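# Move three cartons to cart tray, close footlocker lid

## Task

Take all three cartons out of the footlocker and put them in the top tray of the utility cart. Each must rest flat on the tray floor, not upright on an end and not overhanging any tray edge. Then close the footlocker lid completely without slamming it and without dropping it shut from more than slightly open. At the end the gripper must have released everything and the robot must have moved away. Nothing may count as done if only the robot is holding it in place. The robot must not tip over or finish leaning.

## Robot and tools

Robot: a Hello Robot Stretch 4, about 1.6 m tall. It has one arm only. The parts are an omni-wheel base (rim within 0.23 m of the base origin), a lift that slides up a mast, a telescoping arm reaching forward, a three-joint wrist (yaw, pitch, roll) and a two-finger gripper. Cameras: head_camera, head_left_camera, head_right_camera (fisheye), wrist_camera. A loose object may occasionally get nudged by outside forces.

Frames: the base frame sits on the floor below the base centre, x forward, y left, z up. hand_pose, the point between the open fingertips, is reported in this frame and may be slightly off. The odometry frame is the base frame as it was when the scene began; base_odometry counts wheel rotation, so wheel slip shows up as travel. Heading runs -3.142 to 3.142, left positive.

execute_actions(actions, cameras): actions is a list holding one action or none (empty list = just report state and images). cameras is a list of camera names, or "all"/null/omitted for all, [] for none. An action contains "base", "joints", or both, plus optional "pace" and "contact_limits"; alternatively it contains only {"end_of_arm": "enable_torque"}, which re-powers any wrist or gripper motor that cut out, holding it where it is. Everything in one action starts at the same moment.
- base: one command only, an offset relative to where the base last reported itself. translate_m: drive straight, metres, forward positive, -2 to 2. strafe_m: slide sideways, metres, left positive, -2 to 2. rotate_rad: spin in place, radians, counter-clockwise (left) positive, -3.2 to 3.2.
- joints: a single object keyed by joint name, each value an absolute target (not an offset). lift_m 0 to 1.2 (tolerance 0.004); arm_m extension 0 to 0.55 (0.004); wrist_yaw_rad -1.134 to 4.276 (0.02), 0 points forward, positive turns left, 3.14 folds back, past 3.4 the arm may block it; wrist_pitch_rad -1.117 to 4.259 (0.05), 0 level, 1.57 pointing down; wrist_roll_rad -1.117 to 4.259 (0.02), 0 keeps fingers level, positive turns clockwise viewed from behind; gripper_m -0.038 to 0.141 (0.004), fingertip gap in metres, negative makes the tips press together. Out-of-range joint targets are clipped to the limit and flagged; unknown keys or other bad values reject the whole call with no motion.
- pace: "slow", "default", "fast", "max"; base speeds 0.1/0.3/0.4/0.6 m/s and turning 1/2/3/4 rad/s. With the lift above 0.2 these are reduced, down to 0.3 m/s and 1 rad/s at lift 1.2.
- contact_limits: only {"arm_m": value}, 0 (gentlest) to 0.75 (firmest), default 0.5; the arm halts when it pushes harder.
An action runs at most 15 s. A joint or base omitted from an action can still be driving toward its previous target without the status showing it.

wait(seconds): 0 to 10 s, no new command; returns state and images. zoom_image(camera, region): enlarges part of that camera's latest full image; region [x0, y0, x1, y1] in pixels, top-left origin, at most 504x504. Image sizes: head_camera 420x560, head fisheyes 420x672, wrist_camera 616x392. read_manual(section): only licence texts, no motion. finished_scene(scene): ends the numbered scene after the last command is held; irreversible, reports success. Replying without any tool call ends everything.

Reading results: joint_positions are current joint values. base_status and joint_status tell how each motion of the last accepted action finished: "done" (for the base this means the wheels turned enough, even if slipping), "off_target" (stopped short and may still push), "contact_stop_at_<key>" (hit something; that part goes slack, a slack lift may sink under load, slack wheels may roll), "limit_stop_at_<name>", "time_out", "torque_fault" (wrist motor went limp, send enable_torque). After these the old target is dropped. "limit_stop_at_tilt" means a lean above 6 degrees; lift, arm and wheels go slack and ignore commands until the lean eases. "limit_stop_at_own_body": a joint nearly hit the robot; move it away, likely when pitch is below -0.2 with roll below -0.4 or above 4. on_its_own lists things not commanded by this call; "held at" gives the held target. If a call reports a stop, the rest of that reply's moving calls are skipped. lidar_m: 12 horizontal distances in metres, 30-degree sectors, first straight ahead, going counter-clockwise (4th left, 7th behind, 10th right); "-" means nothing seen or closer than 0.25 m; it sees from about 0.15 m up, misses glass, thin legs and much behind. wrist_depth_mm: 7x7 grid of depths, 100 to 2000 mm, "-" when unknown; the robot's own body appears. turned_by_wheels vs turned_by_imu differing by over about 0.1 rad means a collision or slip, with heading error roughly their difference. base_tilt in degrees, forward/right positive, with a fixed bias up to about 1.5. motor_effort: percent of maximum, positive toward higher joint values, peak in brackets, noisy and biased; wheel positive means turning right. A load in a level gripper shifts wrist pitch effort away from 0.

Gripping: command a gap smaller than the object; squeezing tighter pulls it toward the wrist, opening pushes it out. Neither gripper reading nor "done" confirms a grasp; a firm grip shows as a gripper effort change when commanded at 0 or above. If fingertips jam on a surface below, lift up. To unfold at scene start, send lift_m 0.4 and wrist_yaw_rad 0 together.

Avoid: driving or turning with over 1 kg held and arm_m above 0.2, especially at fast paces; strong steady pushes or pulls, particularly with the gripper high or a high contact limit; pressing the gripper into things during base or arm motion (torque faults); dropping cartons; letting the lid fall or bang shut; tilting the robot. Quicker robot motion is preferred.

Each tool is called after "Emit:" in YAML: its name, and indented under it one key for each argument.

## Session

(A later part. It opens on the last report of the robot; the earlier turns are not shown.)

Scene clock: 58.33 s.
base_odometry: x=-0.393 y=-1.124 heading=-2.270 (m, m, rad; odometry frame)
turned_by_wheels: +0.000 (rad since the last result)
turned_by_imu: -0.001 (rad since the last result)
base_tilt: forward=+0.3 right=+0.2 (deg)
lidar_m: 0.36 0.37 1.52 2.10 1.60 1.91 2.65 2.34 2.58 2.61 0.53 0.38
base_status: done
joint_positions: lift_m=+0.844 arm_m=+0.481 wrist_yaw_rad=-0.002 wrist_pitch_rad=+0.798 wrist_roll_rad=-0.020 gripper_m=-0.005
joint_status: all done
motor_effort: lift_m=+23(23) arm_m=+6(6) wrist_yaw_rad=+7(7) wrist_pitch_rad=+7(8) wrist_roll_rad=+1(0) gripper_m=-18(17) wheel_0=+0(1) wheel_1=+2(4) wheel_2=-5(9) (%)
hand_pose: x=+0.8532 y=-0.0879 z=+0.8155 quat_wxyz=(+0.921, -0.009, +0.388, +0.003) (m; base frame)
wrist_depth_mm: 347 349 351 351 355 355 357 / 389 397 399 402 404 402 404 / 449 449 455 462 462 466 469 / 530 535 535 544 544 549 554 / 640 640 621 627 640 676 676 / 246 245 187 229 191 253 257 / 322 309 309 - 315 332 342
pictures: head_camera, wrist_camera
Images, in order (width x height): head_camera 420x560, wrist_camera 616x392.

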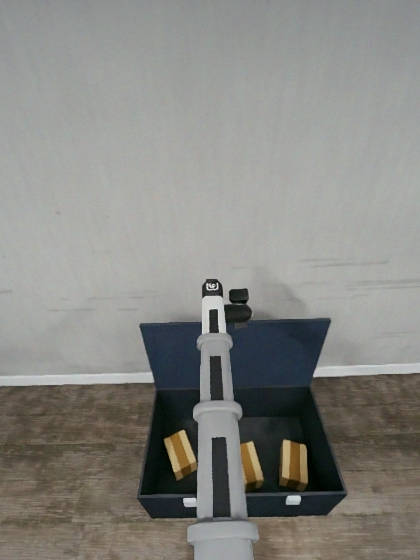

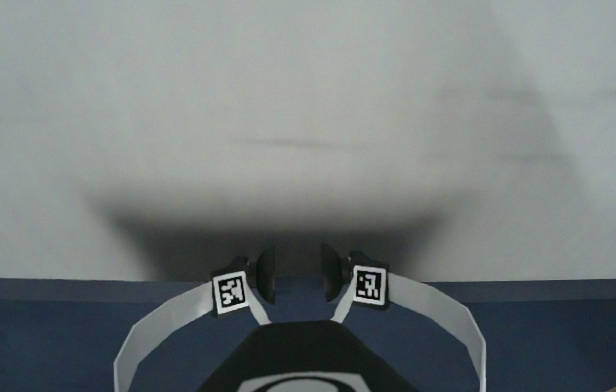

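Emit:
execute_actions:
  actions:
    - {"joints":{"lift_m":0.842,"arm_m":0.515},"pace":"slow","contact_limits":{"arm_m":0.2}}
  cameras: []

Emit:
execute_actions:
  actions:
    - {"joints":{"lift_m":0.838,"arm_m":0.548},"pace":"slow","contact_limits":{"arm_m":0.2}}
  cameras: ["wrist_camera","head_camera"]

Scene clock: 60.73 s.
base_odometry: x=-0.393 y=-1.124 heading=-2.270 (m, m, rad; odometry frame)
turned_by_wheels: +0.000 (rad since the last result)
turned_by_imu: +0.000 (rad since the last result)
base_tilt: forward=+0.2 right=+0.2 (deg)
lidar_m: 0.35 0.36 1.53 2.10 1.60 1.89 2.64 2.33 2.55 2.63 0.51 0.36
base_status: not commanded
joint_positions: lift_m=+0.843 arm_m=+0.514 wrist_yaw_rad=-0.002 wrist_pitch_rad=+0.798 wrist_roll_rad=-0.020 gripper_m=-0.005
joint_status: all done
motor_effort: lift_m=+12(22) arm_m=+6(4) wrist_yaw_rad=+8(8) wrist_pitch_rad=+4(9) wrist_roll_rad=+0(0) gripper_m=-18(19) wheel_0=+0(0) wheel_1=+1(1) wheel_2=-5(5) (%)
contact_limits: arm_m 0.2
hand_pose: x=+0.8860 y=-0.0879 z=+0.8142 quat_wxyz=(+0.921, -0.009, +0.389, +0.003) (m; base frame)
wrist_depth_mm: 315 315 319 322 322 320 325 / 355 357 362 364 364 366 368 / 407 413 415 418 424 427 424 / 480 484 484 492 496 500 504 / 585 591 569 574 574 621 621 / 246 242 187 229 191 250 256 / 301 291 290 - 300 309 315
pictures: none
No camera images: the call's "cameras" was empty. Leave "cameras" out to get every camera's image.

Scene clock: 62.17 s.
base_odometry: x=-0.393 y=-1.124 heading=-2.270 (m, m, rad; odometry frame)
turned_by_wheels: +0.000 (rad since the last result)
turned_by_imu: +0.000 (rad since the last result)
base_tilt: forward=+0.3 right=+0.2 (deg)
lidar_m: 0.34 0.36 1.54 2.09 1.61 1.89 2.66 2.32 2.60 2.62 0.53 0.39
base_status: not commanded
joint_positions: lift_m=+0.839 arm_m=+0.547 wrist_yaw_rad=-0.002 wrist_pitch_rad=+0.799 wrist_roll_rad=-0.020 gripper_m=-0.005
joint_status: all done
motor_effort: lift_m=+13(11) arm_m=+6(0) wrist_yaw_rad=+7(7) wrist_pitch_rad=+3(14) wrist_roll_rad=+0(0) gripper_m=-18(18) wheel_0=-1(1) wheel_1=+1(1) wheel_2=-5(5) (%)
contact_limits: arm_m 0.2
hand_pose: x=+0.9189 y=-0.0879 z=+0.8100 quat_wxyz=(+0.921, -0.009, +0.389, +0.003) (m; base frame)
wrist_depth_mm: 283 283 285 287 289 290 293 / 317 320 324 325 329 329 329 / 366 370 375 375 379 382 382 / 430 433 439 445 445 449 452 / 525 530 512 512 521 554 564 / 247 242 187 229 191 249 257 / 285 278 278 - 285 293 300
pictures: head_camera, wrist_camera
Images, in order (width x height): head_camera 420x560, wrist_camera 616x392.

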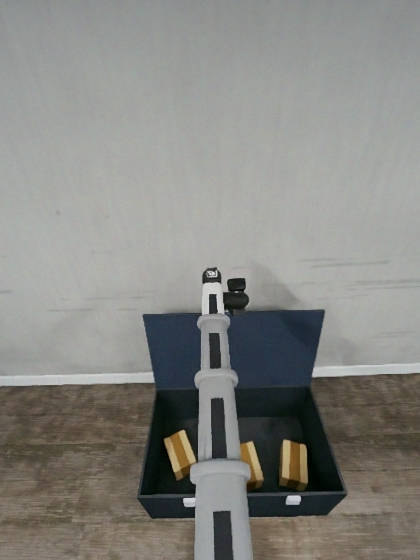

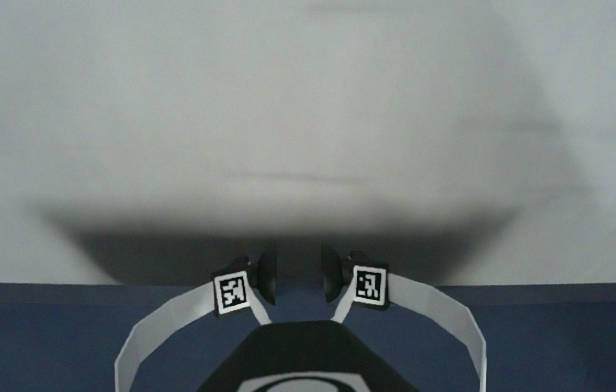

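Emit:
execute_actions:
  actions:
    - {"base":{"translate_m":0.04},"joints":{"lift_m":0.831},"pace":"slow"}
  cameras: []

Scene clock: 64.63 s.
base_odometry: x=-0.419 y=-1.154 heading=-2.271 (m, m, rad; odometry frame)
turned_by_wheels: -0.001 (rad since the last result)
turned_by_imu: -0.001 (rad since the last result)
base_tilt: forward=+0.3 right=+0.2 (deg)
lidar_m: 0.32 0.33 1.47 2.11 1.64 1.86 2.69 2.38 2.62 2.61 0.46 0.33
base_status: done
joint_positions: lift_m=+0.831 arm_m=+0.547 wrist_yaw_rad=-0.002 wrist_pitch_rad=+0.801 wrist_roll_rad=-0.020 gripper_m=-0.004
joint_status: all done
motor_effort: lift_m=+13(14) arm_m=+5(6) wrist_yaw_rad=+7(7) wrist_pitch_rad=-3(21) wrist_roll_rad=+1(1) gripper_m=-19(18) wheel_0=-2(0) wheel_1=-1(2) wheel_2=-5(8) (%)
hand_pose: x=+0.9185 y=-0.0879 z=+0.8025 quat_wxyz=(+0.921, -0.009, +0.390, +0.003) (m; base frame)
wrist_depth_mm: 244 246 246 248 250 249 256 / 273 276 279 282 283 285 285 / 315 322 324 325 327 329 330 / 373 377 379 382 384 389 394 / 459 459 442 445 452 477 488 / 243 243 187 229 191 250 254 / 270 266 266 - 272 279 283
pictures: none
No camera images: the call's "cameras" was empty. Leave "cameras" out to get every camera's image.

Release here.

Emit:
execute_actions:
  actions:
    - {"joints":{"gripper_m":0.05}}
  cameras: ["wrist_camera"]

Emit:
execute_actions:
  actions:
    - {"joints":{"lift_m":0.87}}
  cameras: ["wrist_camera"]

Scene clock: 66.47 s.
base_odometry: x=-0.419 y=-1.154 heading=-2.271 (m, m, rad; odometry frame)
turned_by_wheels: +0.000 (rad since the last result)
turned_by_imu: +0.000 (rad since the last result)
base_tilt: forward=+0.3 right=+0.1 (deg)
lidar_m: 0.31 0.34 1.48 2.10 1.64 1.88 2.69 2.37 2.64 2.61 0.45 0.33
base_status: not commanded
joint_positions: lift_m=+0.831 arm_m=+0.547 wrist_yaw_rad=-0.001 wrist_pitch_rad=+0.801 wrist_roll_rad=-0.020 gripper_m=+0.050
joint_status: all done
motor_effort: lift_m=+14(14) arm_m=+5(5) wrist_yaw_rad=+2(7) wrist_pitch_rad=-2(3) wrist_roll_rad=+1(0) gripper_m=-2(15) wheel_0=-2(3) wheel_1=-1(1) wheel_2=-3(5) (%)
hand_pose: x=+0.9187 y=-0.0875 z=+0.8025 quat_wxyz=(+0.921, -0.009, +0.390, +0.004) (m; base frame)
wrist_depth_mm: 244 245 246 248 249 249 255 / 274 277 279 282 283 283 283 / 315 319 322 324 325 327 329 / 373 375 379 382 384 387 392 / 296 297 297 297 303 306 309 / 317 314 215 307 312 324 327 / 347 343 345 - 347 351 359
pictures: wrist_camera
Images, in order (width x height): wrist_camera 616x392.

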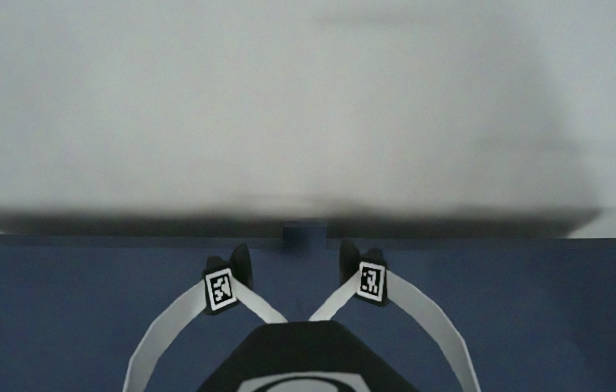

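Scene clock: 67.47 s.
base_odometry: x=-0.419 y=-1.154 heading=-2.271 (m, m, rad; odometry frame)
turned_by_wheels: +0.000 (rad since the last result)
turned_by_imu: +0.000 (rad since the last result)
base_tilt: forward=+0.3 right=+0.2 (deg)
lidar_m: 0.31 0.33 1.47 2.09 1.62 1.90 2.71 2.37 2.63 2.62 0.47 0.35
base_status: not commanded
joint_positions: lift_m=+0.870 arm_m=+0.547 wrist_yaw_rad=-0.001 wrist_pitch_rad=+0.801 wrist_roll_rad=-0.020 gripper_m=+0.050
joint_status: all done
motor_effort: lift_m=+24(26) arm_m=+5(5) wrist_yaw_rad=+1(2) wrist_pitch_rad=-4(3) wrist_roll_rad=+1(2) gripper_m=-2(1) wheel_0=-2(2) wheel_1=-1(1) wheel_2=-3(3) (%)
hand_pose: x=+0.9186 y=-0.0875 z=+0.8406 quat_wxyz=(+0.921, -0.009, +0.390, +0.004) (m; base frame)
wrist_depth_mm: 244 245 247 248 249 249 254 / 276 278 279 281 283 283 283 / 317 320 322 325 327 327 329 / 375 377 379 382 384 387 389 / 421 421 424 330 430 436 442 / 336 332 214 327 330 345 345 / 366 364 366 - 370 377 379
pictures: wrist_camera
Images, in order (width x height): wrist_camera 616x392.

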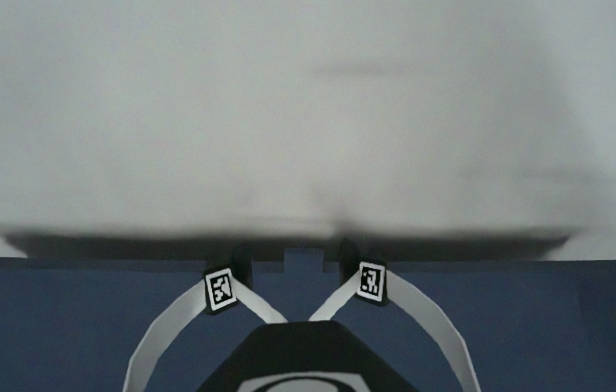

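Emit:
execute_actions:
  actions:
    - {"joints":{"arm_m":0.3,"wrist_pitch_rad":1.57,"gripper_m":0.141,"lift_m":0.85}}
  cameras: ["wrist_camera","head_camera"]

Scene clock: 70.53 s.
base_odometry: x=-0.419 y=-1.154 heading=-2.271 (m, m, rad; odometry frame)
turned_by_wheels: +0.000 (rad since the last result)
turned_by_imu: +0.000 (rad since the last result)
base_tilt: forward=+0.2 right=+0.1 (deg)
lidar_m: 0.31 0.33 1.49 2.10 1.65 1.88 2.70 2.37 2.63 2.61 0.46 0.33
base_status: not commanded
joint_positions: lift_m=+0.850 arm_m=+0.301 wrist_yaw_rad=+0.000 wrist_pitch_rad=+1.570 wrist_roll_rad=-0.020 gripper_m=+0.141
joint_status: all done
motor_effort: lift_m=+14(25) arm_m=-6(8) wrist_yaw_rad=+0(1) wrist_pitch_rad=+1(3) wrist_roll_rad=+0(1) gripper_m=+2(5) wheel_0=-2(2) wheel_1=-1(1) wheel_2=-3(3) (%)
hand_pose: x=+0.4722 y=-0.0874 z=+0.7402 quat_wxyz=(+0.707, -0.007, +0.707, +0.007) (m; base frame)
wrist_depth_mm: 904 627 627 621 615 621 960 / 917 831 931 931 931 798 976 / 931 798 917 931 946 788 976 / 946 820 931 931 866 778 991 / 946 715 820 820 741 691 1008 / 960 931 788 164 991 1008 1008 / 960 976 768 - 991 991 1008
pictures: head_camera, wrist_camera
Images, in order (width x height): head_camera 420x560, wrist_camera 616x392.

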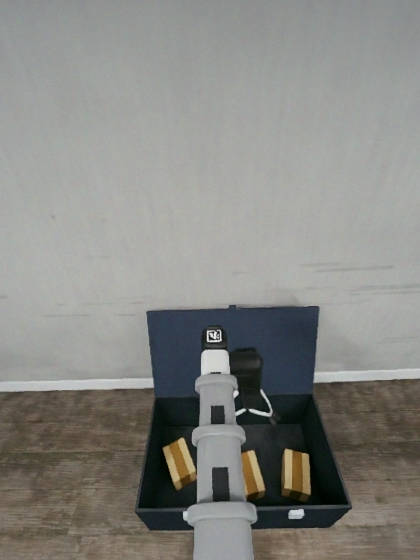

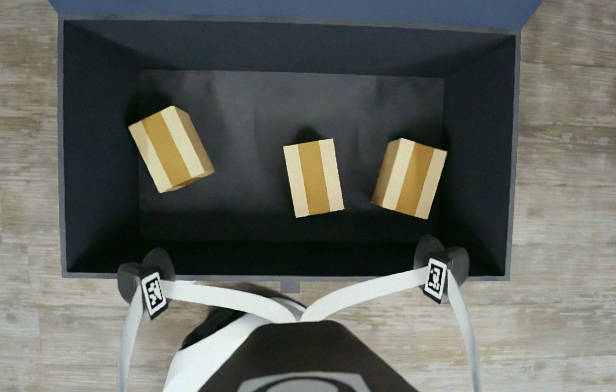

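Emit:
execute_actions:
  actions:
    - {"base":{"strafe_m":-0.024},"joints":{"arm_m":0.355,"wrist_roll_rad":-0.17,"lift_m":0.4}}
  cameras: ["wrist_camera"]

Scene clock: 75.27 s.
base_odometry: x=-0.437 y=-1.139 heading=-2.271 (m, m, rad; odometry frame)
turned_by_wheels: +0.000 (rad since the last result)
turned_by_imu: -0.001 (rad since the last result)
base_tilt: forward=+0.3 right=+0.1 (deg)
lidar_m: 0.31 0.33 1.50 2.12 1.66 1.96 2.66 2.36 2.61 2.59 0.46 0.33
base_status: done
joint_positions: lift_m=+0.400 arm_m=+0.354 wrist_yaw_rad=+0.000 wrist_pitch_rad=+1.570 wrist_roll_rad=-0.170 gripper_m=+0.141
joint_status: all done
motor_effort: lift_m=+13(14) arm_m=+6(6) wrist_yaw_rad=+0(1) wrist_pitch_rad=-1(2) wrist_roll_rad=+0(1) gripper_m=+2(0) wheel_0=+0(6) wheel_1=+1(9) wheel_2=+0(3) (%)
hand_pose: x=+0.5251 y=-0.0874 z=+0.2902 quat_wxyz=(+0.705, -0.060, +0.704, +0.060) (m; base frame)
wrist_depth_mm: 466 469 473 477 442 415 382 / 359 473 480 484 484 496 492 / 359 480 480 488 492 496 500 / 366 480 488 375 496 459 462 / 480 488 492 377 500 389 389 / 473 452 488 164 508 392 424 / 368 394 421 - 512 512 452
pictures: wrist_camera
Images, in order (width x height): wrist_camera 616x392.

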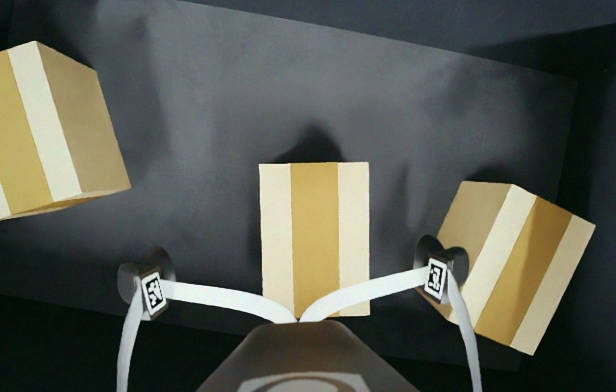

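Emit:
execute_actions:
  actions:
    - {"base":{"strafe_m":-0.013},"joints":{"lift_m":0.22}}
  cameras: ["wrist_camera"]

Emit:
execute_actions:
  actions:
    - {"joints":{"gripper_m":0.06}}
  cameras: ["wrist_camera"]

Scene clock: 77.87 s.
base_odometry: x=-0.447 y=-1.130 heading=-2.271 (m, m, rad; odometry frame)
turned_by_wheels: +0.000 (rad since the last result)
turned_by_imu: +0.000 (rad since the last result)
base_tilt: forward=+0.3 right=+0.0 (deg)
lidar_m: 0.33 0.33 0.48 2.14 1.65 1.98 2.68 2.35 2.62 2.57 0.46 0.34
base_status: done
joint_positions: lift_m=+0.220 arm_m=+0.354 wrist_yaw_rad=+0.000 wrist_pitch_rad=+1.570 wrist_roll_rad=-0.170 gripper_m=+0.141
joint_status: all done
motor_effort: lift_m=+13(12) arm_m=+6(6) wrist_yaw_rad=+0(1) wrist_pitch_rad=+0(1) wrist_roll_rad=+0(0) gripper_m=+2(3) wheel_0=+2(7) wheel_1=+0(7) wheel_2=+0(0) (%)
hand_pose: x=+0.5251 y=-0.0874 z=+0.1102 quat_wxyz=(+0.705, -0.060, +0.704, +0.060) (m; base frame)
wrist_depth_mm: 296 298 300 303 306 309 312 / 298 300 306 307 309 312 315 / 300 304 306 309 312 315 317 / 304 309 194 195 198 320 310 / 307 309 196 196 198 322 271 / 310 310 198 164 201 300 250 / 314 317 317 - 204 282 236
pictures: wrist_camera
Images, in order (width x height): wrist_camera 616x392.

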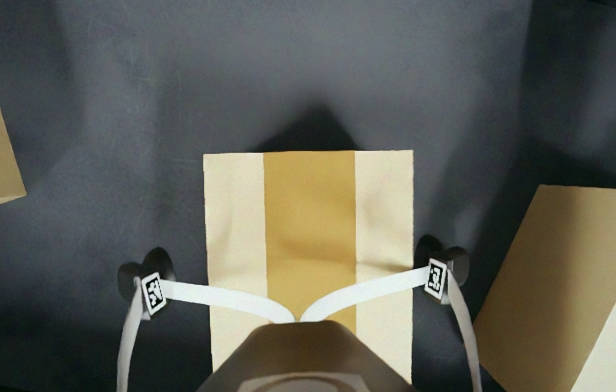

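Scene clock: 79.70 s.
base_odometry: x=-0.447 y=-1.130 heading=-2.271 (m, m, rad; odometry frame)
turned_by_wheels: +0.000 (rad since the last result)
turned_by_imu: +0.000 (rad since the last result)
base_tilt: forward=+0.3 right=+0.1 (deg)
lidar_m: 0.32 0.35 0.50 2.13 1.66 1.98 2.69 2.35 2.65 2.58 0.44 0.34
base_status: not commanded
joint_positions: lift_m=+0.220 arm_m=+0.354 wrist_yaw_rad=+0.000 wrist_pitch_rad=+1.570 wrist_roll_rad=-0.170 gripper_m=+0.060
joint_status: all done
motor_effort: lift_m=+14(13) arm_m=+6(6) wrist_yaw_rad=+0(0) wrist_pitch_rad=+0(1) wrist_roll_rad=-1(0) gripper_m=-19(18) wheel_0=+2(2) wheel_1=+0(0) wheel_2=+0(0) (%)
hand_pose: x=+0.5251 y=-0.0874 z=+0.1102 quat_wxyz=(+0.705, -0.060, +0.704, +0.060) (m; base frame)
wrist_depth_mm: 296 297 300 303 306 309 312 / 297 301 304 307 309 312 317 / 301 304 306 309 310 315 319 / 303 307 178 179 182 319 312 / 307 310 180 182 184 322 271 / 310 186 182 183 186 283 250 / 314 317 184 - 325 315 236
pictures: wrist_camera
Images, in order (width x height): wrist_camera 616x392.

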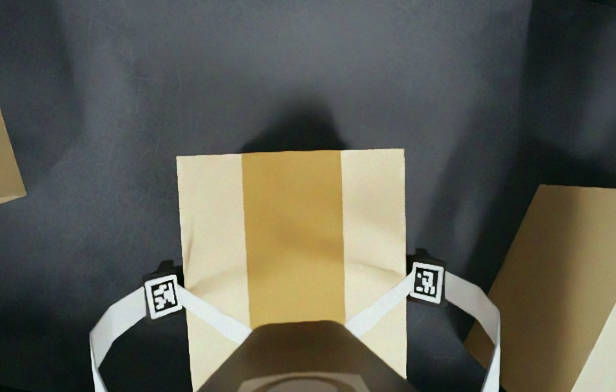

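Emit:
execute_actions:
  actions:
    - {"joints":{"lift_m":0.62},"pace":"fast"}
  cameras: []

Emit:
execute_actions:
  actions:
    - {"base":{"rotate_rad":-2.44},"joints":{"arm_m":0.1,"wrist_roll_rad":-0.02}}
  cameras: ["head_camera","head_left_camera"]

Scene clock: 82.63 s.
base_odometry: x=-0.447 y=-1.130 heading=-2.271 (m, m, rad; odometry frame)
turned_by_wheels: +0.000 (rad since the last result)
turned_by_imu: +0.000 (rad since the last result)
base_tilt: forward=+0.3 right=+0.1 (deg)
lidar_m: 0.33 0.32 0.47 2.14 1.66 1.98 2.69 2.33 2.62 2.60 0.47 0.33
base_status: not commanded
joint_positions: lift_m=+0.620 arm_m=+0.354 wrist_yaw_rad=+0.000 wrist_pitch_rad=+1.570 wrist_roll_rad=-0.170 gripper_m=+0.060
joint_status: all done
motor_effort: lift_m=+24(25) arm_m=+6(6) wrist_yaw_rad=+0(1) wrist_pitch_rad=-1(0) wrist_roll_rad=+0(0) gripper_m=-21(19) wheel_0=+2(2) wheel_1=+0(0) wheel_2=+0(0) (%)
hand_pose: x=+0.5251 y=-0.0874 z=+0.5093 quat_wxyz=(+0.705, -0.060, +0.704, +0.060) (m; base frame)
wrist_depth_mm: 554 640 549 496 449 413 397 / 569 683 683 691 683 597 488 / 569 574 691 707 707 715 500 / 615 691 178 179 182 603 484 / 621 699 180 182 184 609 466 / 473 185 181 183 186 530 459 / 741 427 184 - 469 525 459
pictures: none
No camera images: the call's "cameras" was empty. Leave "cameras" out to get every camera's image.

Scene clock: 85.13 s.
base_odometry: x=-0.447 y=-1.130 heading=+1.573 (m, m, rad; odometry frame)
turned_by_wheels: -2.440 (rad since the last result)
turned_by_imu: -2.451 (rad since the last result)
base_tilt: forward=+0.3 right=+0.1 (deg)
lidar_m: 2.35 2.59 2.42 0.39 0.32 0.33 0.36 1.84 2.14 1.66 2.38 2.69
base_status: done
joint_positions: lift_m=+0.620 arm_m=+0.101 wrist_yaw_rad=+0.000 wrist_pitch_rad=+1.570 wrist_roll_rad=-0.020 gripper_m=+0.060
joint_status: all done
motor_effort: lift_m=+24(24) arm_m=-6(8) wrist_yaw_rad=-1(1) wrist_pitch_rad=-1(2) wrist_roll_rad=+2(2) gripper_m=-18(18) wheel_0=+1(7) wheel_1=+0(6) wheel_2=+1(8) (%)
hand_pose: x=+0.2723 y=-0.0874 z=+0.5093 quat_wxyz=(+0.707, -0.007, +0.707, +0.007) (m; base frame)
wrist_depth_mm: 691 699 715 715 723 732 732 / 699 707 715 723 723 732 741 / 699 715 715 732 732 741 750 / 715 723 178 179 182 750 750 / 723 723 180 181 184 750 778 / 723 185 181 183 186 768 768 / 732 525 183 - 759 778 788
pictures: head_camera, head_left_camera
Images, in order (width x height): head_camera 420x560, head_left_camera 420x672.

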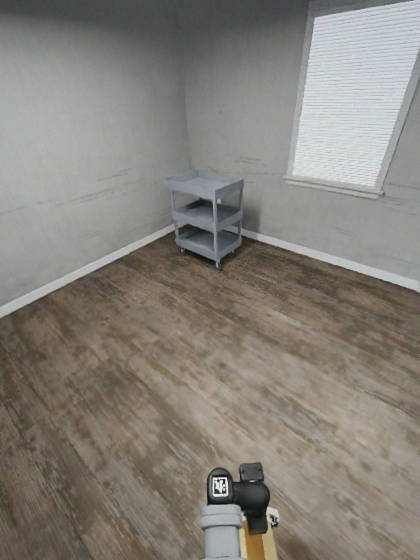

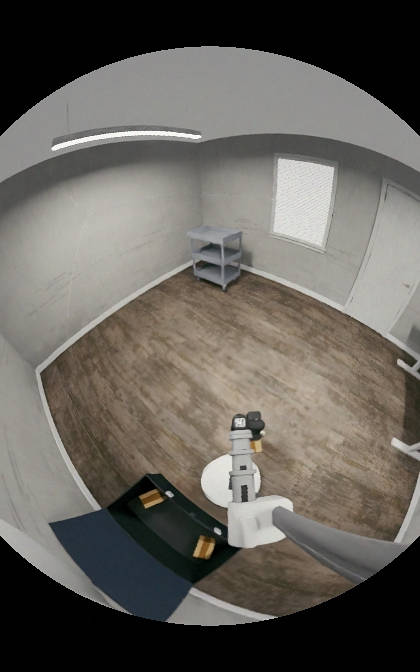

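Emit:
execute_actions:
  actions:
    - {"base":{"translate_m":1.75},"joints":{"lift_m":1.19},"pace":"fast"}
  cameras: ["head_camera","head_left_camera"]

Scene clock: 92.57 s.
base_odometry: x=-0.451 y=+0.620 heading=+1.573 (m, m, rad; odometry frame)
turned_by_wheels: +0.000 (rad since the last result)
turned_by_imu: +0.000 (rad since the last result)
base_tilt: forward=+0.2 right=+0.2 (deg)
lidar_m: 0.61 0.88 1.44 1.61 2.37 1.82 1.83 2.51 2.49 1.67 1.31 0.76
base_status: done
joint_positions: lift_m=+1.190 arm_m=+0.101 wrist_yaw_rad=+0.000 wrist_pitch_rad=+1.570 wrist_roll_rad=-0.020 gripper_m=+0.060
joint_status: all done
motor_effort: lift_m=+24(27) arm_m=-6(6) wrist_yaw_rad=+0(1) wrist_pitch_rad=-1(0) wrist_roll_rad=+1(1) gripper_m=-18(20) wheel_0=+0(4) wheel_1=+1(7) wheel_2=+1(12) (%)
hand_pose: x=+0.2721 y=-0.0874 z=+1.0793 quat_wxyz=(+0.707, -0.007, +0.707, +0.007) (m; base frame)
wrist_depth_mm: 1205 1229 1229 1118 1255 1281 1308 / 1229 1229 1281 1255 1255 1308 1336 / 1255 1255 1255 1255 1308 1308 1336 / 1255 1281 178 180 182 1366 1366 / 1255 1255 180 181 184 1336 1336 / 1281 185 182 183 186 1336 1336 / 1308 1308 184 - 1336 1397 1397
pictures: head_camera, head_left_camera
Images, in order (width x height): head_camera 420x560, head_left_camera 420x672.

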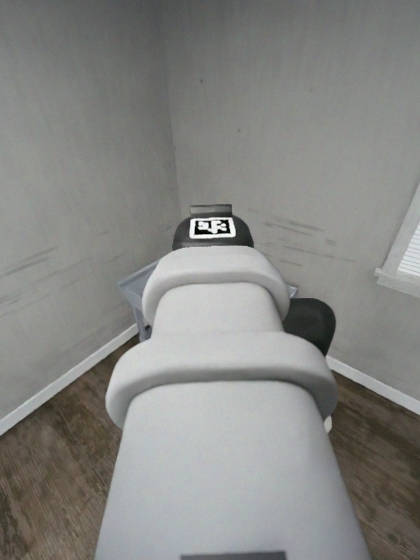

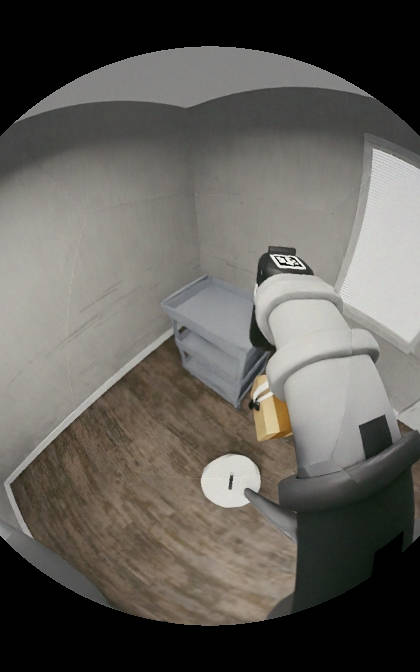

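Emit:
execute_actions:
  actions:
    - {"base":{"strafe_m":0.21},"joints":{"wrist_roll_rad":0.68}}
  cameras: []

Emit:
execute_actions:
  actions:
    - {"base":{"translate_m":0.38},"joints":{"arm_m":0.45}}
  cameras: ["wrist_camera","head_left_camera","head_right_camera"]

Scene clock: 95.63 s.
base_odometry: x=-0.661 y=+0.619 heading=+1.573 (m, m, rad; odometry frame)
turned_by_wheels: +0.000 (rad since the last result)
turned_by_imu: +0.000 (rad since the last result)
base_tilt: forward=+0.2 right=+0.1 (deg)
lidar_m: 0.72 1.30 1.27 1.46 2.23 2.01 1.77 2.73 2.65 1.84 1.47 0.64
base_status: done
joint_positions: lift_m=+1.190 arm_m=+0.101 wrist_yaw_rad=+0.000 wrist_pitch_rad=+1.570 wrist_roll_rad=+0.680 gripper_m=+0.060
joint_status: all done
motor_effort: lift_m=+24(24) arm_m=-6(6) wrist_yaw_rad=-1(0) wrist_pitch_rad=+0(1) wrist_roll_rad=+1(6) gripper_m=-20(18) wheel_0=-1(11) wheel_1=+0(8) wheel_2=+0(1) (%)
hand_pose: x=+0.2721 y=-0.0874 z=+1.0793 quat_wxyz=(+0.667, +0.236, +0.666, -0.236) (m; base frame)
wrist_depth_mm: 1042 1078 798 1255 1308 1308 1308 / 1205 1255 1255 1281 1281 1281 1336 / 1229 1255 1255 1308 1336 1308 1336 / 1255 1229 178 180 182 1308 1336 / 1255 1281 180 181 184 1366 1366 / 1255 186 182 182 186 1366 1366 / 1308 1308 184 - 580 1397 1397
pictures: none
No camera images: the call's "cameras" was empty. Leave "cameras" out to get every camera's image.

Scene clock: 98.40 s.
base_odometry: x=-0.662 y=+0.999 heading=+1.573 (m, m, rad; odometry frame)
turned_by_wheels: +0.000 (rad since the last result)
turned_by_imu: +0.000 (rad since the last result)
base_tilt: forward=+0.2 right=+0.2 (deg)
lidar_m: 0.39 0.62 1.03 1.16 1.88 2.52 2.11 2.91 2.82 1.45 0.33 0.31
base_status: done
joint_positions: lift_m=+1.190 arm_m=+0.449 wrist_yaw_rad=+0.000 wrist_pitch_rad=+1.570 wrist_roll_rad=+0.680 gripper_m=+0.060
joint_status: all done
motor_effort: lift_m=+24(24) arm_m=+6(4) wrist_yaw_rad=+0(0) wrist_pitch_rad=+1(0) wrist_roll_rad=+1(1) gripper_m=-18(20) wheel_0=+2(5) wheel_1=+0(5) wheel_2=+0(10) (%)
hand_pose: x=+0.6202 y=-0.0874 z=+1.0793 quat_wxyz=(+0.667, +0.236, +0.666, -0.236) (m; base frame)
wrist_depth_mm: 976 484 488 496 504 508 508 / 960 492 492 500 504 517 517 / 976 492 496 504 512 521 521 / 976 500 179 180 182 521 525 / 991 466 180 182 183 530 530 / 991 185 181 183 186 530 521 / 1060 878 184 - 492 741 1397
pictures: head_left_camera, head_right_camera, wrist_camera
Images, in order (width x height): head_left_camera 420x672, head_right_camera 420x672, wrist_camera 616x392.

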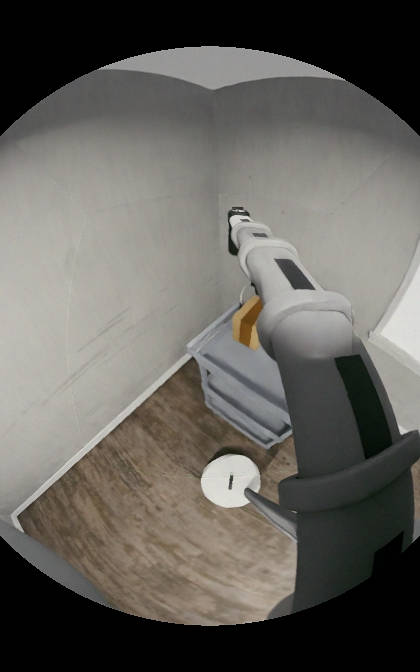

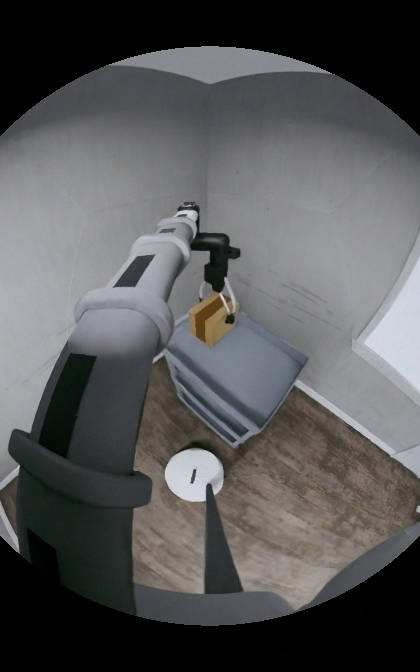

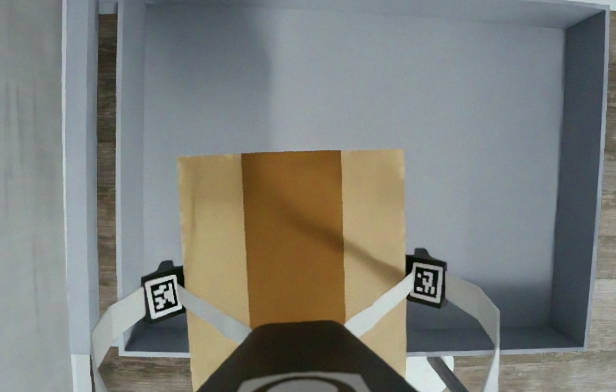

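Emit:
execute_actions:
  actions:
    - {"base":{"strafe_m":0.04},"joints":{"arm_m":0.548,"wrist_roll_rad":0.71}}
  cameras: []

Emit:
execute_actions:
  actions:
    - {"joints":{"lift_m":1.0}}
  cameras: ["wrist_camera"]

Scene clock: 101.07 s.
base_odometry: x=-0.702 y=+0.999 heading=+1.573 (m, m, rad; odometry frame)
turned_by_wheels: +0.000 (rad since the last result)
turned_by_imu: -0.001 (rad since the last result)
base_tilt: forward=+0.3 right=+0.1 (deg)
lidar_m: 0.40 0.66 1.00 1.13 1.84 2.49 2.12 2.96 2.87 1.48 0.37 0.35
base_status: done
joint_positions: lift_m=+1.190 arm_m=+0.547 wrist_yaw_rad=+0.000 wrist_pitch_rad=+1.570 wrist_roll_rad=+0.710 gripper_m=+0.060
joint_status: all done
motor_effort: lift_m=+24(24) arm_m=+6(4) wrist_yaw_rad=+0(0) wrist_pitch_rad=+0(1) wrist_roll_rad=+2(4) gripper_m=-21(19) wheel_0=-2(8) wheel_1=+1(9) wheel_2=-1(1) (%)
hand_pose: x=+0.7182 y=-0.0874 z=+1.0793 quat_wxyz=(+0.663, +0.246, +0.663, -0.246) (m; base frame)
wrist_depth_mm: 960 1205 492 500 504 512 508 / 960 1160 496 504 508 517 521 / 960 1160 496 500 508 517 525 / 946 1160 178 180 182 525 530 / 960 1229 180 181 185 525 535 / 946 186 181 183 186 530 539 / 931 1182 183 - 480 525 512
pictures: none
No camera images: the call's "cameras" was empty. Leave "cameras" out to get every camera's image.

Scene clock: 102.93 s.
base_odometry: x=-0.702 y=+0.999 heading=+1.573 (m, m, rad; odometry frame)
turned_by_wheels: +0.000 (rad since the last result)
turned_by_imu: +0.000 (rad since the last result)
base_tilt: forward=+0.2 right=+0.1 (deg)
lidar_m: 0.41 0.69 1.00 1.13 1.83 2.48 2.13 2.94 2.88 1.51 0.36 0.36
base_status: not commanded
joint_positions: lift_m=+1.000 arm_m=+0.547 wrist_yaw_rad=+0.000 wrist_pitch_rad=+1.570 wrist_roll_rad=+0.710 gripper_m=+0.060
joint_status: all done
motor_effort: lift_m=+14(21) arm_m=+6(6) wrist_yaw_rad=+0(0) wrist_pitch_rad=-1(0) wrist_roll_rad=+1(2) gripper_m=-19(18) wheel_0=-2(2) wheel_1=+1(1) wheel_2=-1(1) (%)
hand_pose: x=+0.7182 y=-0.0874 z=+0.8901 quat_wxyz=(+0.663, +0.246, +0.663, -0.246) (m; base frame)
wrist_depth_mm: 242 306 307 312 317 322 327 / 244 307 310 315 319 324 329 / 245 310 312 315 322 325 332 / 246 312 178 179 182 329 334 / 246 266 180 181 184 332 340 / 249 185 182 183 186 336 342 / 530 307 184 - 338 340 345
pictures: wrist_camera
Images, in order (width x height): wrist_camera 616x392.

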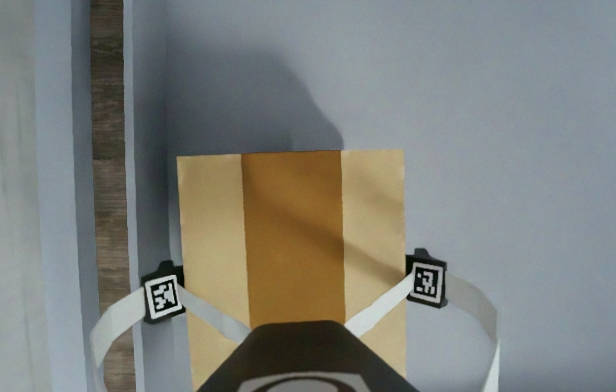

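Emit:
execute_actions:
  actions:
    - {"joints":{"lift_m":0.984},"pace":"slow"}
  cameras: []

Emit:
execute_actions:
  actions:
    - {"joints":{"gripper_m":0.135}}
  cameras: []

Emit:
execute_actions:
  actions:
    - {"joints":{"lift_m":1.1},"pace":"fast"}
  cameras: ["wrist_camera"]

Scene clock: 104.77 s.
base_odometry: x=-0.702 y=+0.999 heading=+1.573 (m, m, rad; odometry frame)
turned_by_wheels: +0.000 (rad since the last result)
turned_by_imu: +0.000 (rad since the last result)
base_tilt: forward=+0.3 right=+0.1 (deg)
lidar_m: 0.40 0.66 1.00 1.13 1.83 2.49 2.12 2.96 2.86 1.50 0.36 0.35
base_status: not commanded
joint_positions: lift_m=+0.984 arm_m=+0.547 wrist_yaw_rad=+0.000 wrist_pitch_rad=+1.570 wrist_roll_rad=+0.710 gripper_m=+0.060
joint_status: all done
motor_effort: lift_m=+14(14) arm_m=+6(6) wrist_yaw_rad=+0(1) wrist_pitch_rad=+0(0) wrist_roll_rad=+2(1) gripper_m=-20(19) wheel_0=-2(2) wheel_1=+1(1) wheel_2=-1(1) (%)
hand_pose: x=+0.7182 y=-0.0874 z=+0.8742 quat_wxyz=(+0.663, +0.246, +0.663, -0.246) (m; base frame)
wrist_depth_mm: 220 285 293 297 300 306 309 / 221 286 297 300 304 307 312 / 231 287 296 300 306 312 315 / 230 286 178 180 182 315 317 / 231 259 180 181 184 317 322 / 232 185 182 182 186 319 325 / 239 279 183 - 320 322 327
pictures: none
No camera images: the call's "cameras" was empty. Leave "cameras" out to get every camera's image.

Scene clock: 106.50 s.
base_odometry: x=-0.702 y=+0.999 heading=+1.573 (m, m, rad; odometry frame)
turned_by_wheels: +0.000 (rad since the last result)
turned_by_imu: +0.000 (rad since the last result)
base_tilt: forward=+0.3 right=+0.1 (deg)
lidar_m: 0.41 0.67 0.99 1.14 1.82 2.47 2.13 2.94 2.87 1.50 0.36 0.35
base_status: not commanded
joint_positions: lift_m=+0.984 arm_m=+0.547 wrist_yaw_rad=+0.000 wrist_pitch_rad=+1.571 wrist_roll_rad=+0.710 gripper_m=+0.135
joint_status: all done
motor_effort: lift_m=+14(14) arm_m=+6(6) wrist_yaw_rad=+1(1) wrist_pitch_rad=-2(6) wrist_roll_rad=+1(1) gripper_m=+1(20) wheel_0=-2(2) wheel_1=+1(1) wheel_2=-1(1) (%)
hand_pose: x=+0.7179 y=-0.0874 z=+0.8742 quat_wxyz=(+0.663, +0.246, +0.663, -0.246) (m; base frame)
wrist_depth_mm: 220 285 294 297 303 304 310 / 222 286 296 298 304 309 310 / 230 287 298 301 306 314 315 / 231 287 185 186 190 315 319 / 231 259 186 189 193 317 322 / 232 281 189 189 194 320 327 / 238 306 306 - 319 324 329
pictures: none
No camera images: the call's "cameras" was empty. Leave "cameras" out to get every camera's image.

Scene clock: 107.73 s.
base_odometry: x=-0.702 y=+0.999 heading=+1.573 (m, m, rad; odometry frame)
turned_by_wheels: +0.000 (rad since the last result)
turned_by_imu: +0.000 (rad since the last result)
base_tilt: forward=+0.3 right=+0.2 (deg)
lidar_m: 0.40 0.67 1.01 1.13 1.81 2.48 2.12 2.95 2.88 1.50 0.35 0.36
base_status: not commanded
joint_positions: lift_m=+1.100 arm_m=+0.547 wrist_yaw_rad=+0.000 wrist_pitch_rad=+1.570 wrist_roll_rad=+0.710 gripper_m=+0.135
joint_status: all done
motor_effort: lift_m=+24(28) arm_m=+6(6) wrist_yaw_rad=+1(1) wrist_pitch_rad=-1(1) wrist_roll_rad=+1(2) gripper_m=+4(2) wheel_0=-2(2) wheel_1=+1(1) wheel_2=-1(1) (%)
hand_pose: x=+0.7180 y=-0.0874 z=+0.9893 quat_wxyz=(+0.663, +0.246, +0.663, -0.246) (m; base frame)
wrist_depth_mm: 960 334 402 410 413 421 427 / 946 338 410 413 418 424 430 / 960 1138 413 415 421 430 433 / 976 1182 359 303 427 433 436 / 946 364 355 304 427 436 442 / 931 347 306 170 436 439 445 / 917 1138 394 - 442 445 452
pictures: wrist_camera
Images, in order (width x height): wrist_camera 616x392.

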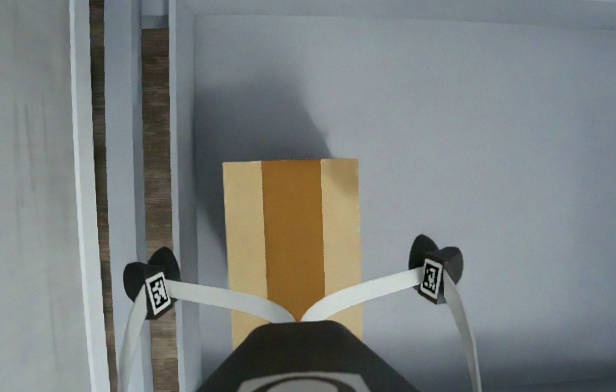

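Emit:
execute_actions:
  actions:
    - {"base":{"translate_m":-0.3},"joints":{"arm_m":0.05,"wrist_roll_rad":0.25,"gripper_m":0.141},"pace":"fast"}
  cameras: []

Emit:
execute_actions:
  actions:
    - {"base":{"strafe_m":-0.075},"joints":{"lift_m":0.62},"pace":"fast"}
  cameras: []

Emit:
execute_actions:
  actions:
    - {"base":{"translate_m":-1.68},"pace":"max"}
  cameras: []

Emit:
execute_actions:
  actions:
    - {"base":{"rotate_rad":2.44},"joints":{"arm_m":0.352},"pace":"fast"}
  cameras: ["wrist_camera"]

Scene clock: 112.17 s.
base_odometry: x=-0.701 y=+0.699 heading=+1.573 (m, m, rad; odometry frame)
turned_by_wheels: +0.000 (rad since the last result)
turned_by_imu: -0.001 (rad since the last result)
base_tilt: forward=+0.3 right=+0.1 (deg)
lidar_m: 0.65 1.19 1.20 1.35 2.18 2.19 1.82 2.75 2.73 1.74 1.44 0.59
base_status: done
joint_positions: lift_m=+1.100 arm_m=+0.051 wrist_yaw_rad=+0.000 wrist_pitch_rad=+1.570 wrist_roll_rad=+0.250 gripper_m=+0.141
joint_status: all done
motor_effort: lift_m=+24(23) arm_m=-5(7) wrist_yaw_rad=+1(2) wrist_pitch_rad=+0(2) wrist_roll_rad=+0(4) gripper_m=-1(2) wheel_0=+0(7) wheel_1=-2(6) wheel_2=-2(8) (%)
hand_pose: x=+0.2220 y=-0.0874 z=+0.9893 quat_wxyz=(+0.702, +0.088, +0.701, -0.088) (m; base frame)
wrist_depth_mm: 1138 1160 1138 1008 1182 1182 1229 / 1138 1182 1182 1182 1205 1205 1229 / 1160 1182 1182 1205 1229 1229 1255 / 1160 1182 1205 1205 1229 1229 1255 / 1182 1182 991 1008 1229 1229 1255 / 1205 1205 1008 164 1229 1281 1281 / 1205 1205 1229 - 1255 1281 1308
pictures: none
No camera images: the call's "cameras" was empty. Leave "cameras" out to get every camera's image.

Scene clock: 114.47 s.
base_odometry: x=-0.626 y=+0.699 heading=+1.573 (m, m, rad; odometry frame)
turned_by_wheels: +0.000 (rad since the last result)
turned_by_imu: +0.000 (rad since the last result)
base_tilt: forward=+0.2 right=+0.1 (deg)
lidar_m: 0.60 0.99 1.25 1.41 2.27 2.07 1.83 2.74 2.65 1.69 1.38 0.57
base_status: done
joint_positions: lift_m=+0.620 arm_m=+0.051 wrist_yaw_rad=+0.000 wrist_pitch_rad=+1.570 wrist_roll_rad=+0.250 gripper_m=+0.141
joint_status: all done
motor_effort: lift_m=+14(21) arm_m=-6(5) wrist_yaw_rad=+1(1) wrist_pitch_rad=-2(1) wrist_roll_rad=+0(0) gripper_m=+2(1) wheel_0=+1(11) wheel_1=+0(9) wheel_2=+0(1) (%)
hand_pose: x=+0.2221 y=-0.0874 z=+0.5101 quat_wxyz=(+0.702, +0.088, +0.701, -0.088) (m; base frame)
wrist_depth_mm: 699 699 699 707 715 732 732 / 699 699 715 715 732 741 750 / 707 715 723 732 741 750 750 / 715 715 723 741 750 750 759 / 715 715 535 530 741 759 778 / 723 525 521 165 544 768 778 / 732 530 530 - 768 768 788
pictures: none
No camera images: the call's "cameras" was empty. Leave "cameras" out to get every camera's image.

Scene clock: 119.57 s.
base_odometry: x=-0.623 y=-0.981 heading=+1.572 (m, m, rad; odometry frame)
turned_by_wheels: +0.000 (rad since the last result)
turned_by_imu: -0.003 (rad since the last result)
base_tilt: forward=+0.3 right=+0.1 (deg)
lidar_m: 2.18 2.35 2.35 1.27 0.30 0.30 0.38 0.58 2.25 1.83 2.71 2.66
base_status: done
joint_positions: lift_m=+0.620 arm_m=+0.051 wrist_yaw_rad=+0.000 wrist_pitch_rad=+1.570 wrist_roll_rad=+0.250 gripper_m=+0.141
joint_status: not commanded
motor_effort: lift_m=+15(15) arm_m=-5(6) wrist_yaw_rad=+1(1) wrist_pitch_rad=-1(1) wrist_roll_rad=+0(0) gripper_m=+3(1) wheel_0=-2(7) wheel_1=+1(6) wheel_2=-2(13) (%)
hand_pose: x=+0.2221 y=-0.0874 z=+0.5100 quat_wxyz=(+0.702, +0.088, +0.701, -0.088) (m; base frame)
wrist_depth_mm: 683 699 707 723 723 732 732 / 691 699 715 715 723 732 759 / 699 707 723 732 741 750 750 / 707 715 723 732 741 750 759 / 723 723 535 530 741 759 768 / 723 525 521 164 539 768 778 / 732 530 530 - 768 778 788
pictures: none
No camera images: the call's "cameras" was empty. Leave "cameras" out to get every camera's image.

Scene clock: 121.73 s.
base_odometry: x=-0.623 y=-0.981 heading=-2.271 (m, m, rad; odometry frame)
turned_by_wheels: +2.440 (rad since the last result)
turned_by_imu: +2.450 (rad since the last result)
base_tilt: forward=+0.3 right=+0.2 (deg)
lidar_m: 0.31 0.33 0.48 2.36 1.87 2.33 2.71 2.23 2.42 2.34 1.46 0.34
base_status: done
joint_positions: lift_m=+0.620 arm_m=+0.351 wrist_yaw_rad=+0.001 wrist_pitch_rad=+1.570 wrist_roll_rad=+0.250 gripper_m=+0.141
joint_status: all done
motor_effort: lift_m=+15(16) arm_m=+5(1) wrist_yaw_rad=-1(2) wrist_pitch_rad=+1(2) wrist_roll_rad=+0(0) gripper_m=+1(2) wheel_0=+1(12) wheel_1=-1(8) wheel_2=+2(9) (%)
hand_pose: x=+0.5224 y=-0.0874 z=+0.5100 quat_wxyz=(+0.702, +0.088, +0.701, -0.088) (m; base frame)
wrist_depth_mm: 375 404 459 500 723 732 741 / 480 574 691 699 723 741 750 / 676 683 691 699 741 750 759 / 691 699 707 597 627 750 759 / 691 699 707 715 477 759 768 / 699 707 640 165 473 768 778 / 683 580 525 - 459 778 788
pictures: wrist_camera
Images, in order (width x height): wrist_camera 616x392.

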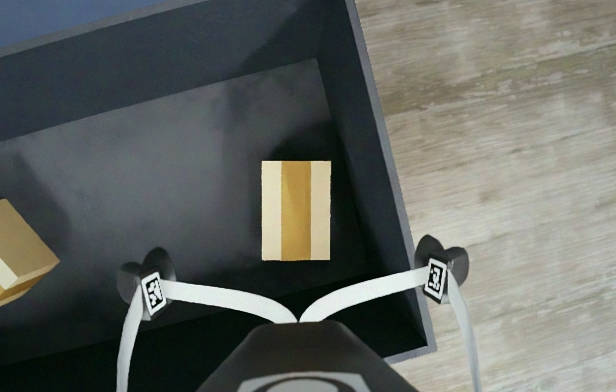

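Emit:
execute_actions:
  actions:
    - {"joints":{"lift_m":0.42,"arm_m":0.335,"gripper_m":0.13},"base":{"strafe_m":0.005}}
  cameras: ["wrist_camera"]

Scene clock: 124.37 s.
base_odometry: x=-0.619 y=-0.984 heading=-2.271 (m, m, rad; odometry frame)
turned_by_wheels: +0.000 (rad since the last result)
turned_by_imu: +0.000 (rad since the last result)
base_tilt: forward=+0.3 right=+0.1 (deg)
lidar_m: 0.32 0.34 0.46 2.37 1.86 2.34 2.71 2.20 2.45 2.35 1.45 0.33
base_status: done
joint_positions: lift_m=+0.420 arm_m=+0.336 wrist_yaw_rad=+0.000 wrist_pitch_rad=+1.570 wrist_roll_rad=+0.250 gripper_m=+0.130
joint_status: all done
motor_effort: lift_m=+14(15) arm_m=-6(5) wrist_yaw_rad=-1(2) wrist_pitch_rad=+0(2) wrist_roll_rad=+1(0) gripper_m=+1(1) wheel_0=+1(5) wheel_1=-2(5) wheel_2=+0(1) (%)
hand_pose: x=+0.5072 y=-0.0874 z=+0.3102 quat_wxyz=(+0.702, +0.088, +0.701, -0.088) (m; base frame)
wrist_depth_mm: 384 436 492 496 283 535 539 / 488 488 500 504 317 231 544 / 492 496 500 508 359 235 544 / 500 504 508 394 413 237 549 / 500 504 508 399 469 232 559 / 508 512 517 402 439 236 564 / 508 512 492 - 373 256 569
pictures: wrist_camera
Images, in order (width x height): wrist_camera 616x392.

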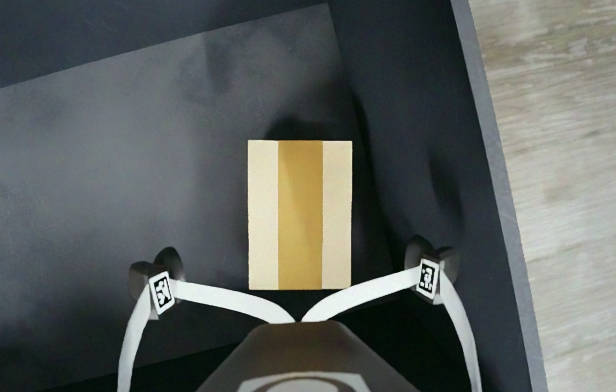

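Emit:
execute_actions:
  actions:
    - {"joints":{"lift_m":0.22}}
  cameras: ["wrist_camera"]

Emit:
execute_actions:
  actions:
    - {"joints":{"gripper_m":0.06}}
  cameras: ["wrist_camera"]

Scene clock: 127.30 s.
base_odometry: x=-0.619 y=-0.984 heading=-2.271 (m, m, rad; odometry frame)
turned_by_wheels: +0.000 (rad since the last result)
turned_by_imu: +0.000 (rad since the last result)
base_tilt: forward=+0.3 right=+0.1 (deg)
lidar_m: 0.31 0.35 0.46 2.36 1.84 2.34 2.71 2.21 2.46 2.36 1.46 0.33
base_status: not commanded
joint_positions: lift_m=+0.220 arm_m=+0.336 wrist_yaw_rad=+0.000 wrist_pitch_rad=+1.570 wrist_roll_rad=+0.250 gripper_m=+0.130
joint_status: all done
motor_effort: lift_m=+14(13) arm_m=-6(6) wrist_yaw_rad=-1(1) wrist_pitch_rad=+0(2) wrist_roll_rad=+0(1) gripper_m=+0(1) wheel_0=+1(1) wheel_1=-2(1) wheel_2=+0(0) (%)
hand_pose: x=+0.5072 y=-0.0874 z=+0.1102 quat_wxyz=(+0.702, +0.088, +0.701, -0.088) (m; base frame)
wrist_depth_mm: 294 297 301 303 283 176 - / 296 300 304 307 306 187 146 / 300 303 192 193 195 202 155 / 304 306 194 194 198 217 163 / 306 309 196 196 200 225 170 / 309 310 197 197 202 236 181 / 310 315 319 - 325 256 190
pictures: wrist_camera
Images, in order (width x height): wrist_camera 616x392.

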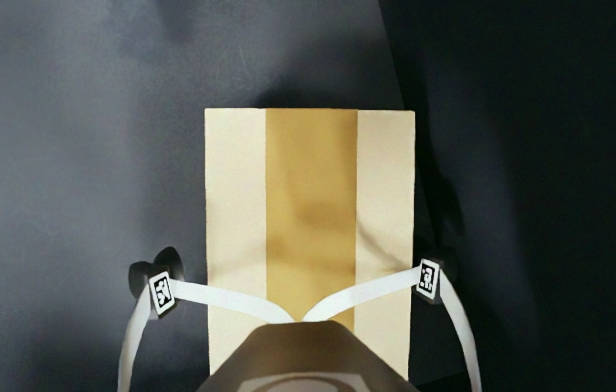

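Scene clock: 128.93 s.
base_odometry: x=-0.619 y=-0.984 heading=-2.271 (m, m, rad; odometry frame)
turned_by_wheels: +0.000 (rad since the last result)
turned_by_imu: +0.000 (rad since the last result)
base_tilt: forward=+0.3 right=+0.1 (deg)
lidar_m: 0.32 0.34 0.48 2.37 1.84 2.32 2.71 2.21 2.45 2.35 1.47 0.32
base_status: not commanded
joint_positions: lift_m=+0.220 arm_m=+0.336 wrist_yaw_rad=+0.000 wrist_pitch_rad=+1.570 wrist_roll_rad=+0.250 gripper_m=+0.060
joint_status: all done
motor_effort: lift_m=+15(15) arm_m=-6(6) wrist_yaw_rad=-1(1) wrist_pitch_rad=+0(0) wrist_roll_rad=+0(0) gripper_m=-20(25) wheel_0=+1(1) wheel_1=-1(1) wheel_2=+0(0) (%)
hand_pose: x=+0.5072 y=-0.0874 z=+0.1100 quat_wxyz=(+0.702, +0.088, +0.701, -0.088) (m; base frame)
wrist_depth_mm: 291 296 300 301 283 177 - / 296 300 301 306 296 187 147 / 297 301 180 182 184 201 156 / 301 304 181 182 185 217 164 / 306 307 182 183 186 228 170 / 307 185 182 183 186 211 181 / 310 315 183 - 325 291 191
pictures: wrist_camera
Images, in order (width x height): wrist_camera 616x392.

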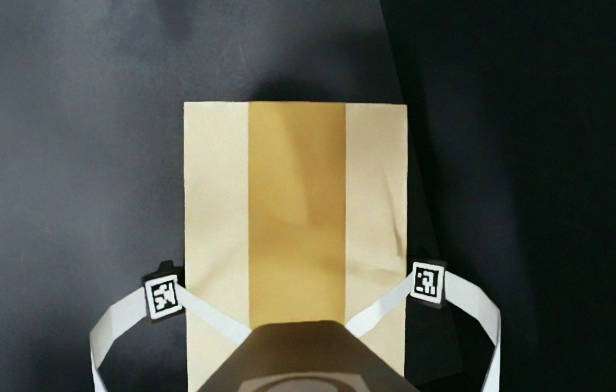

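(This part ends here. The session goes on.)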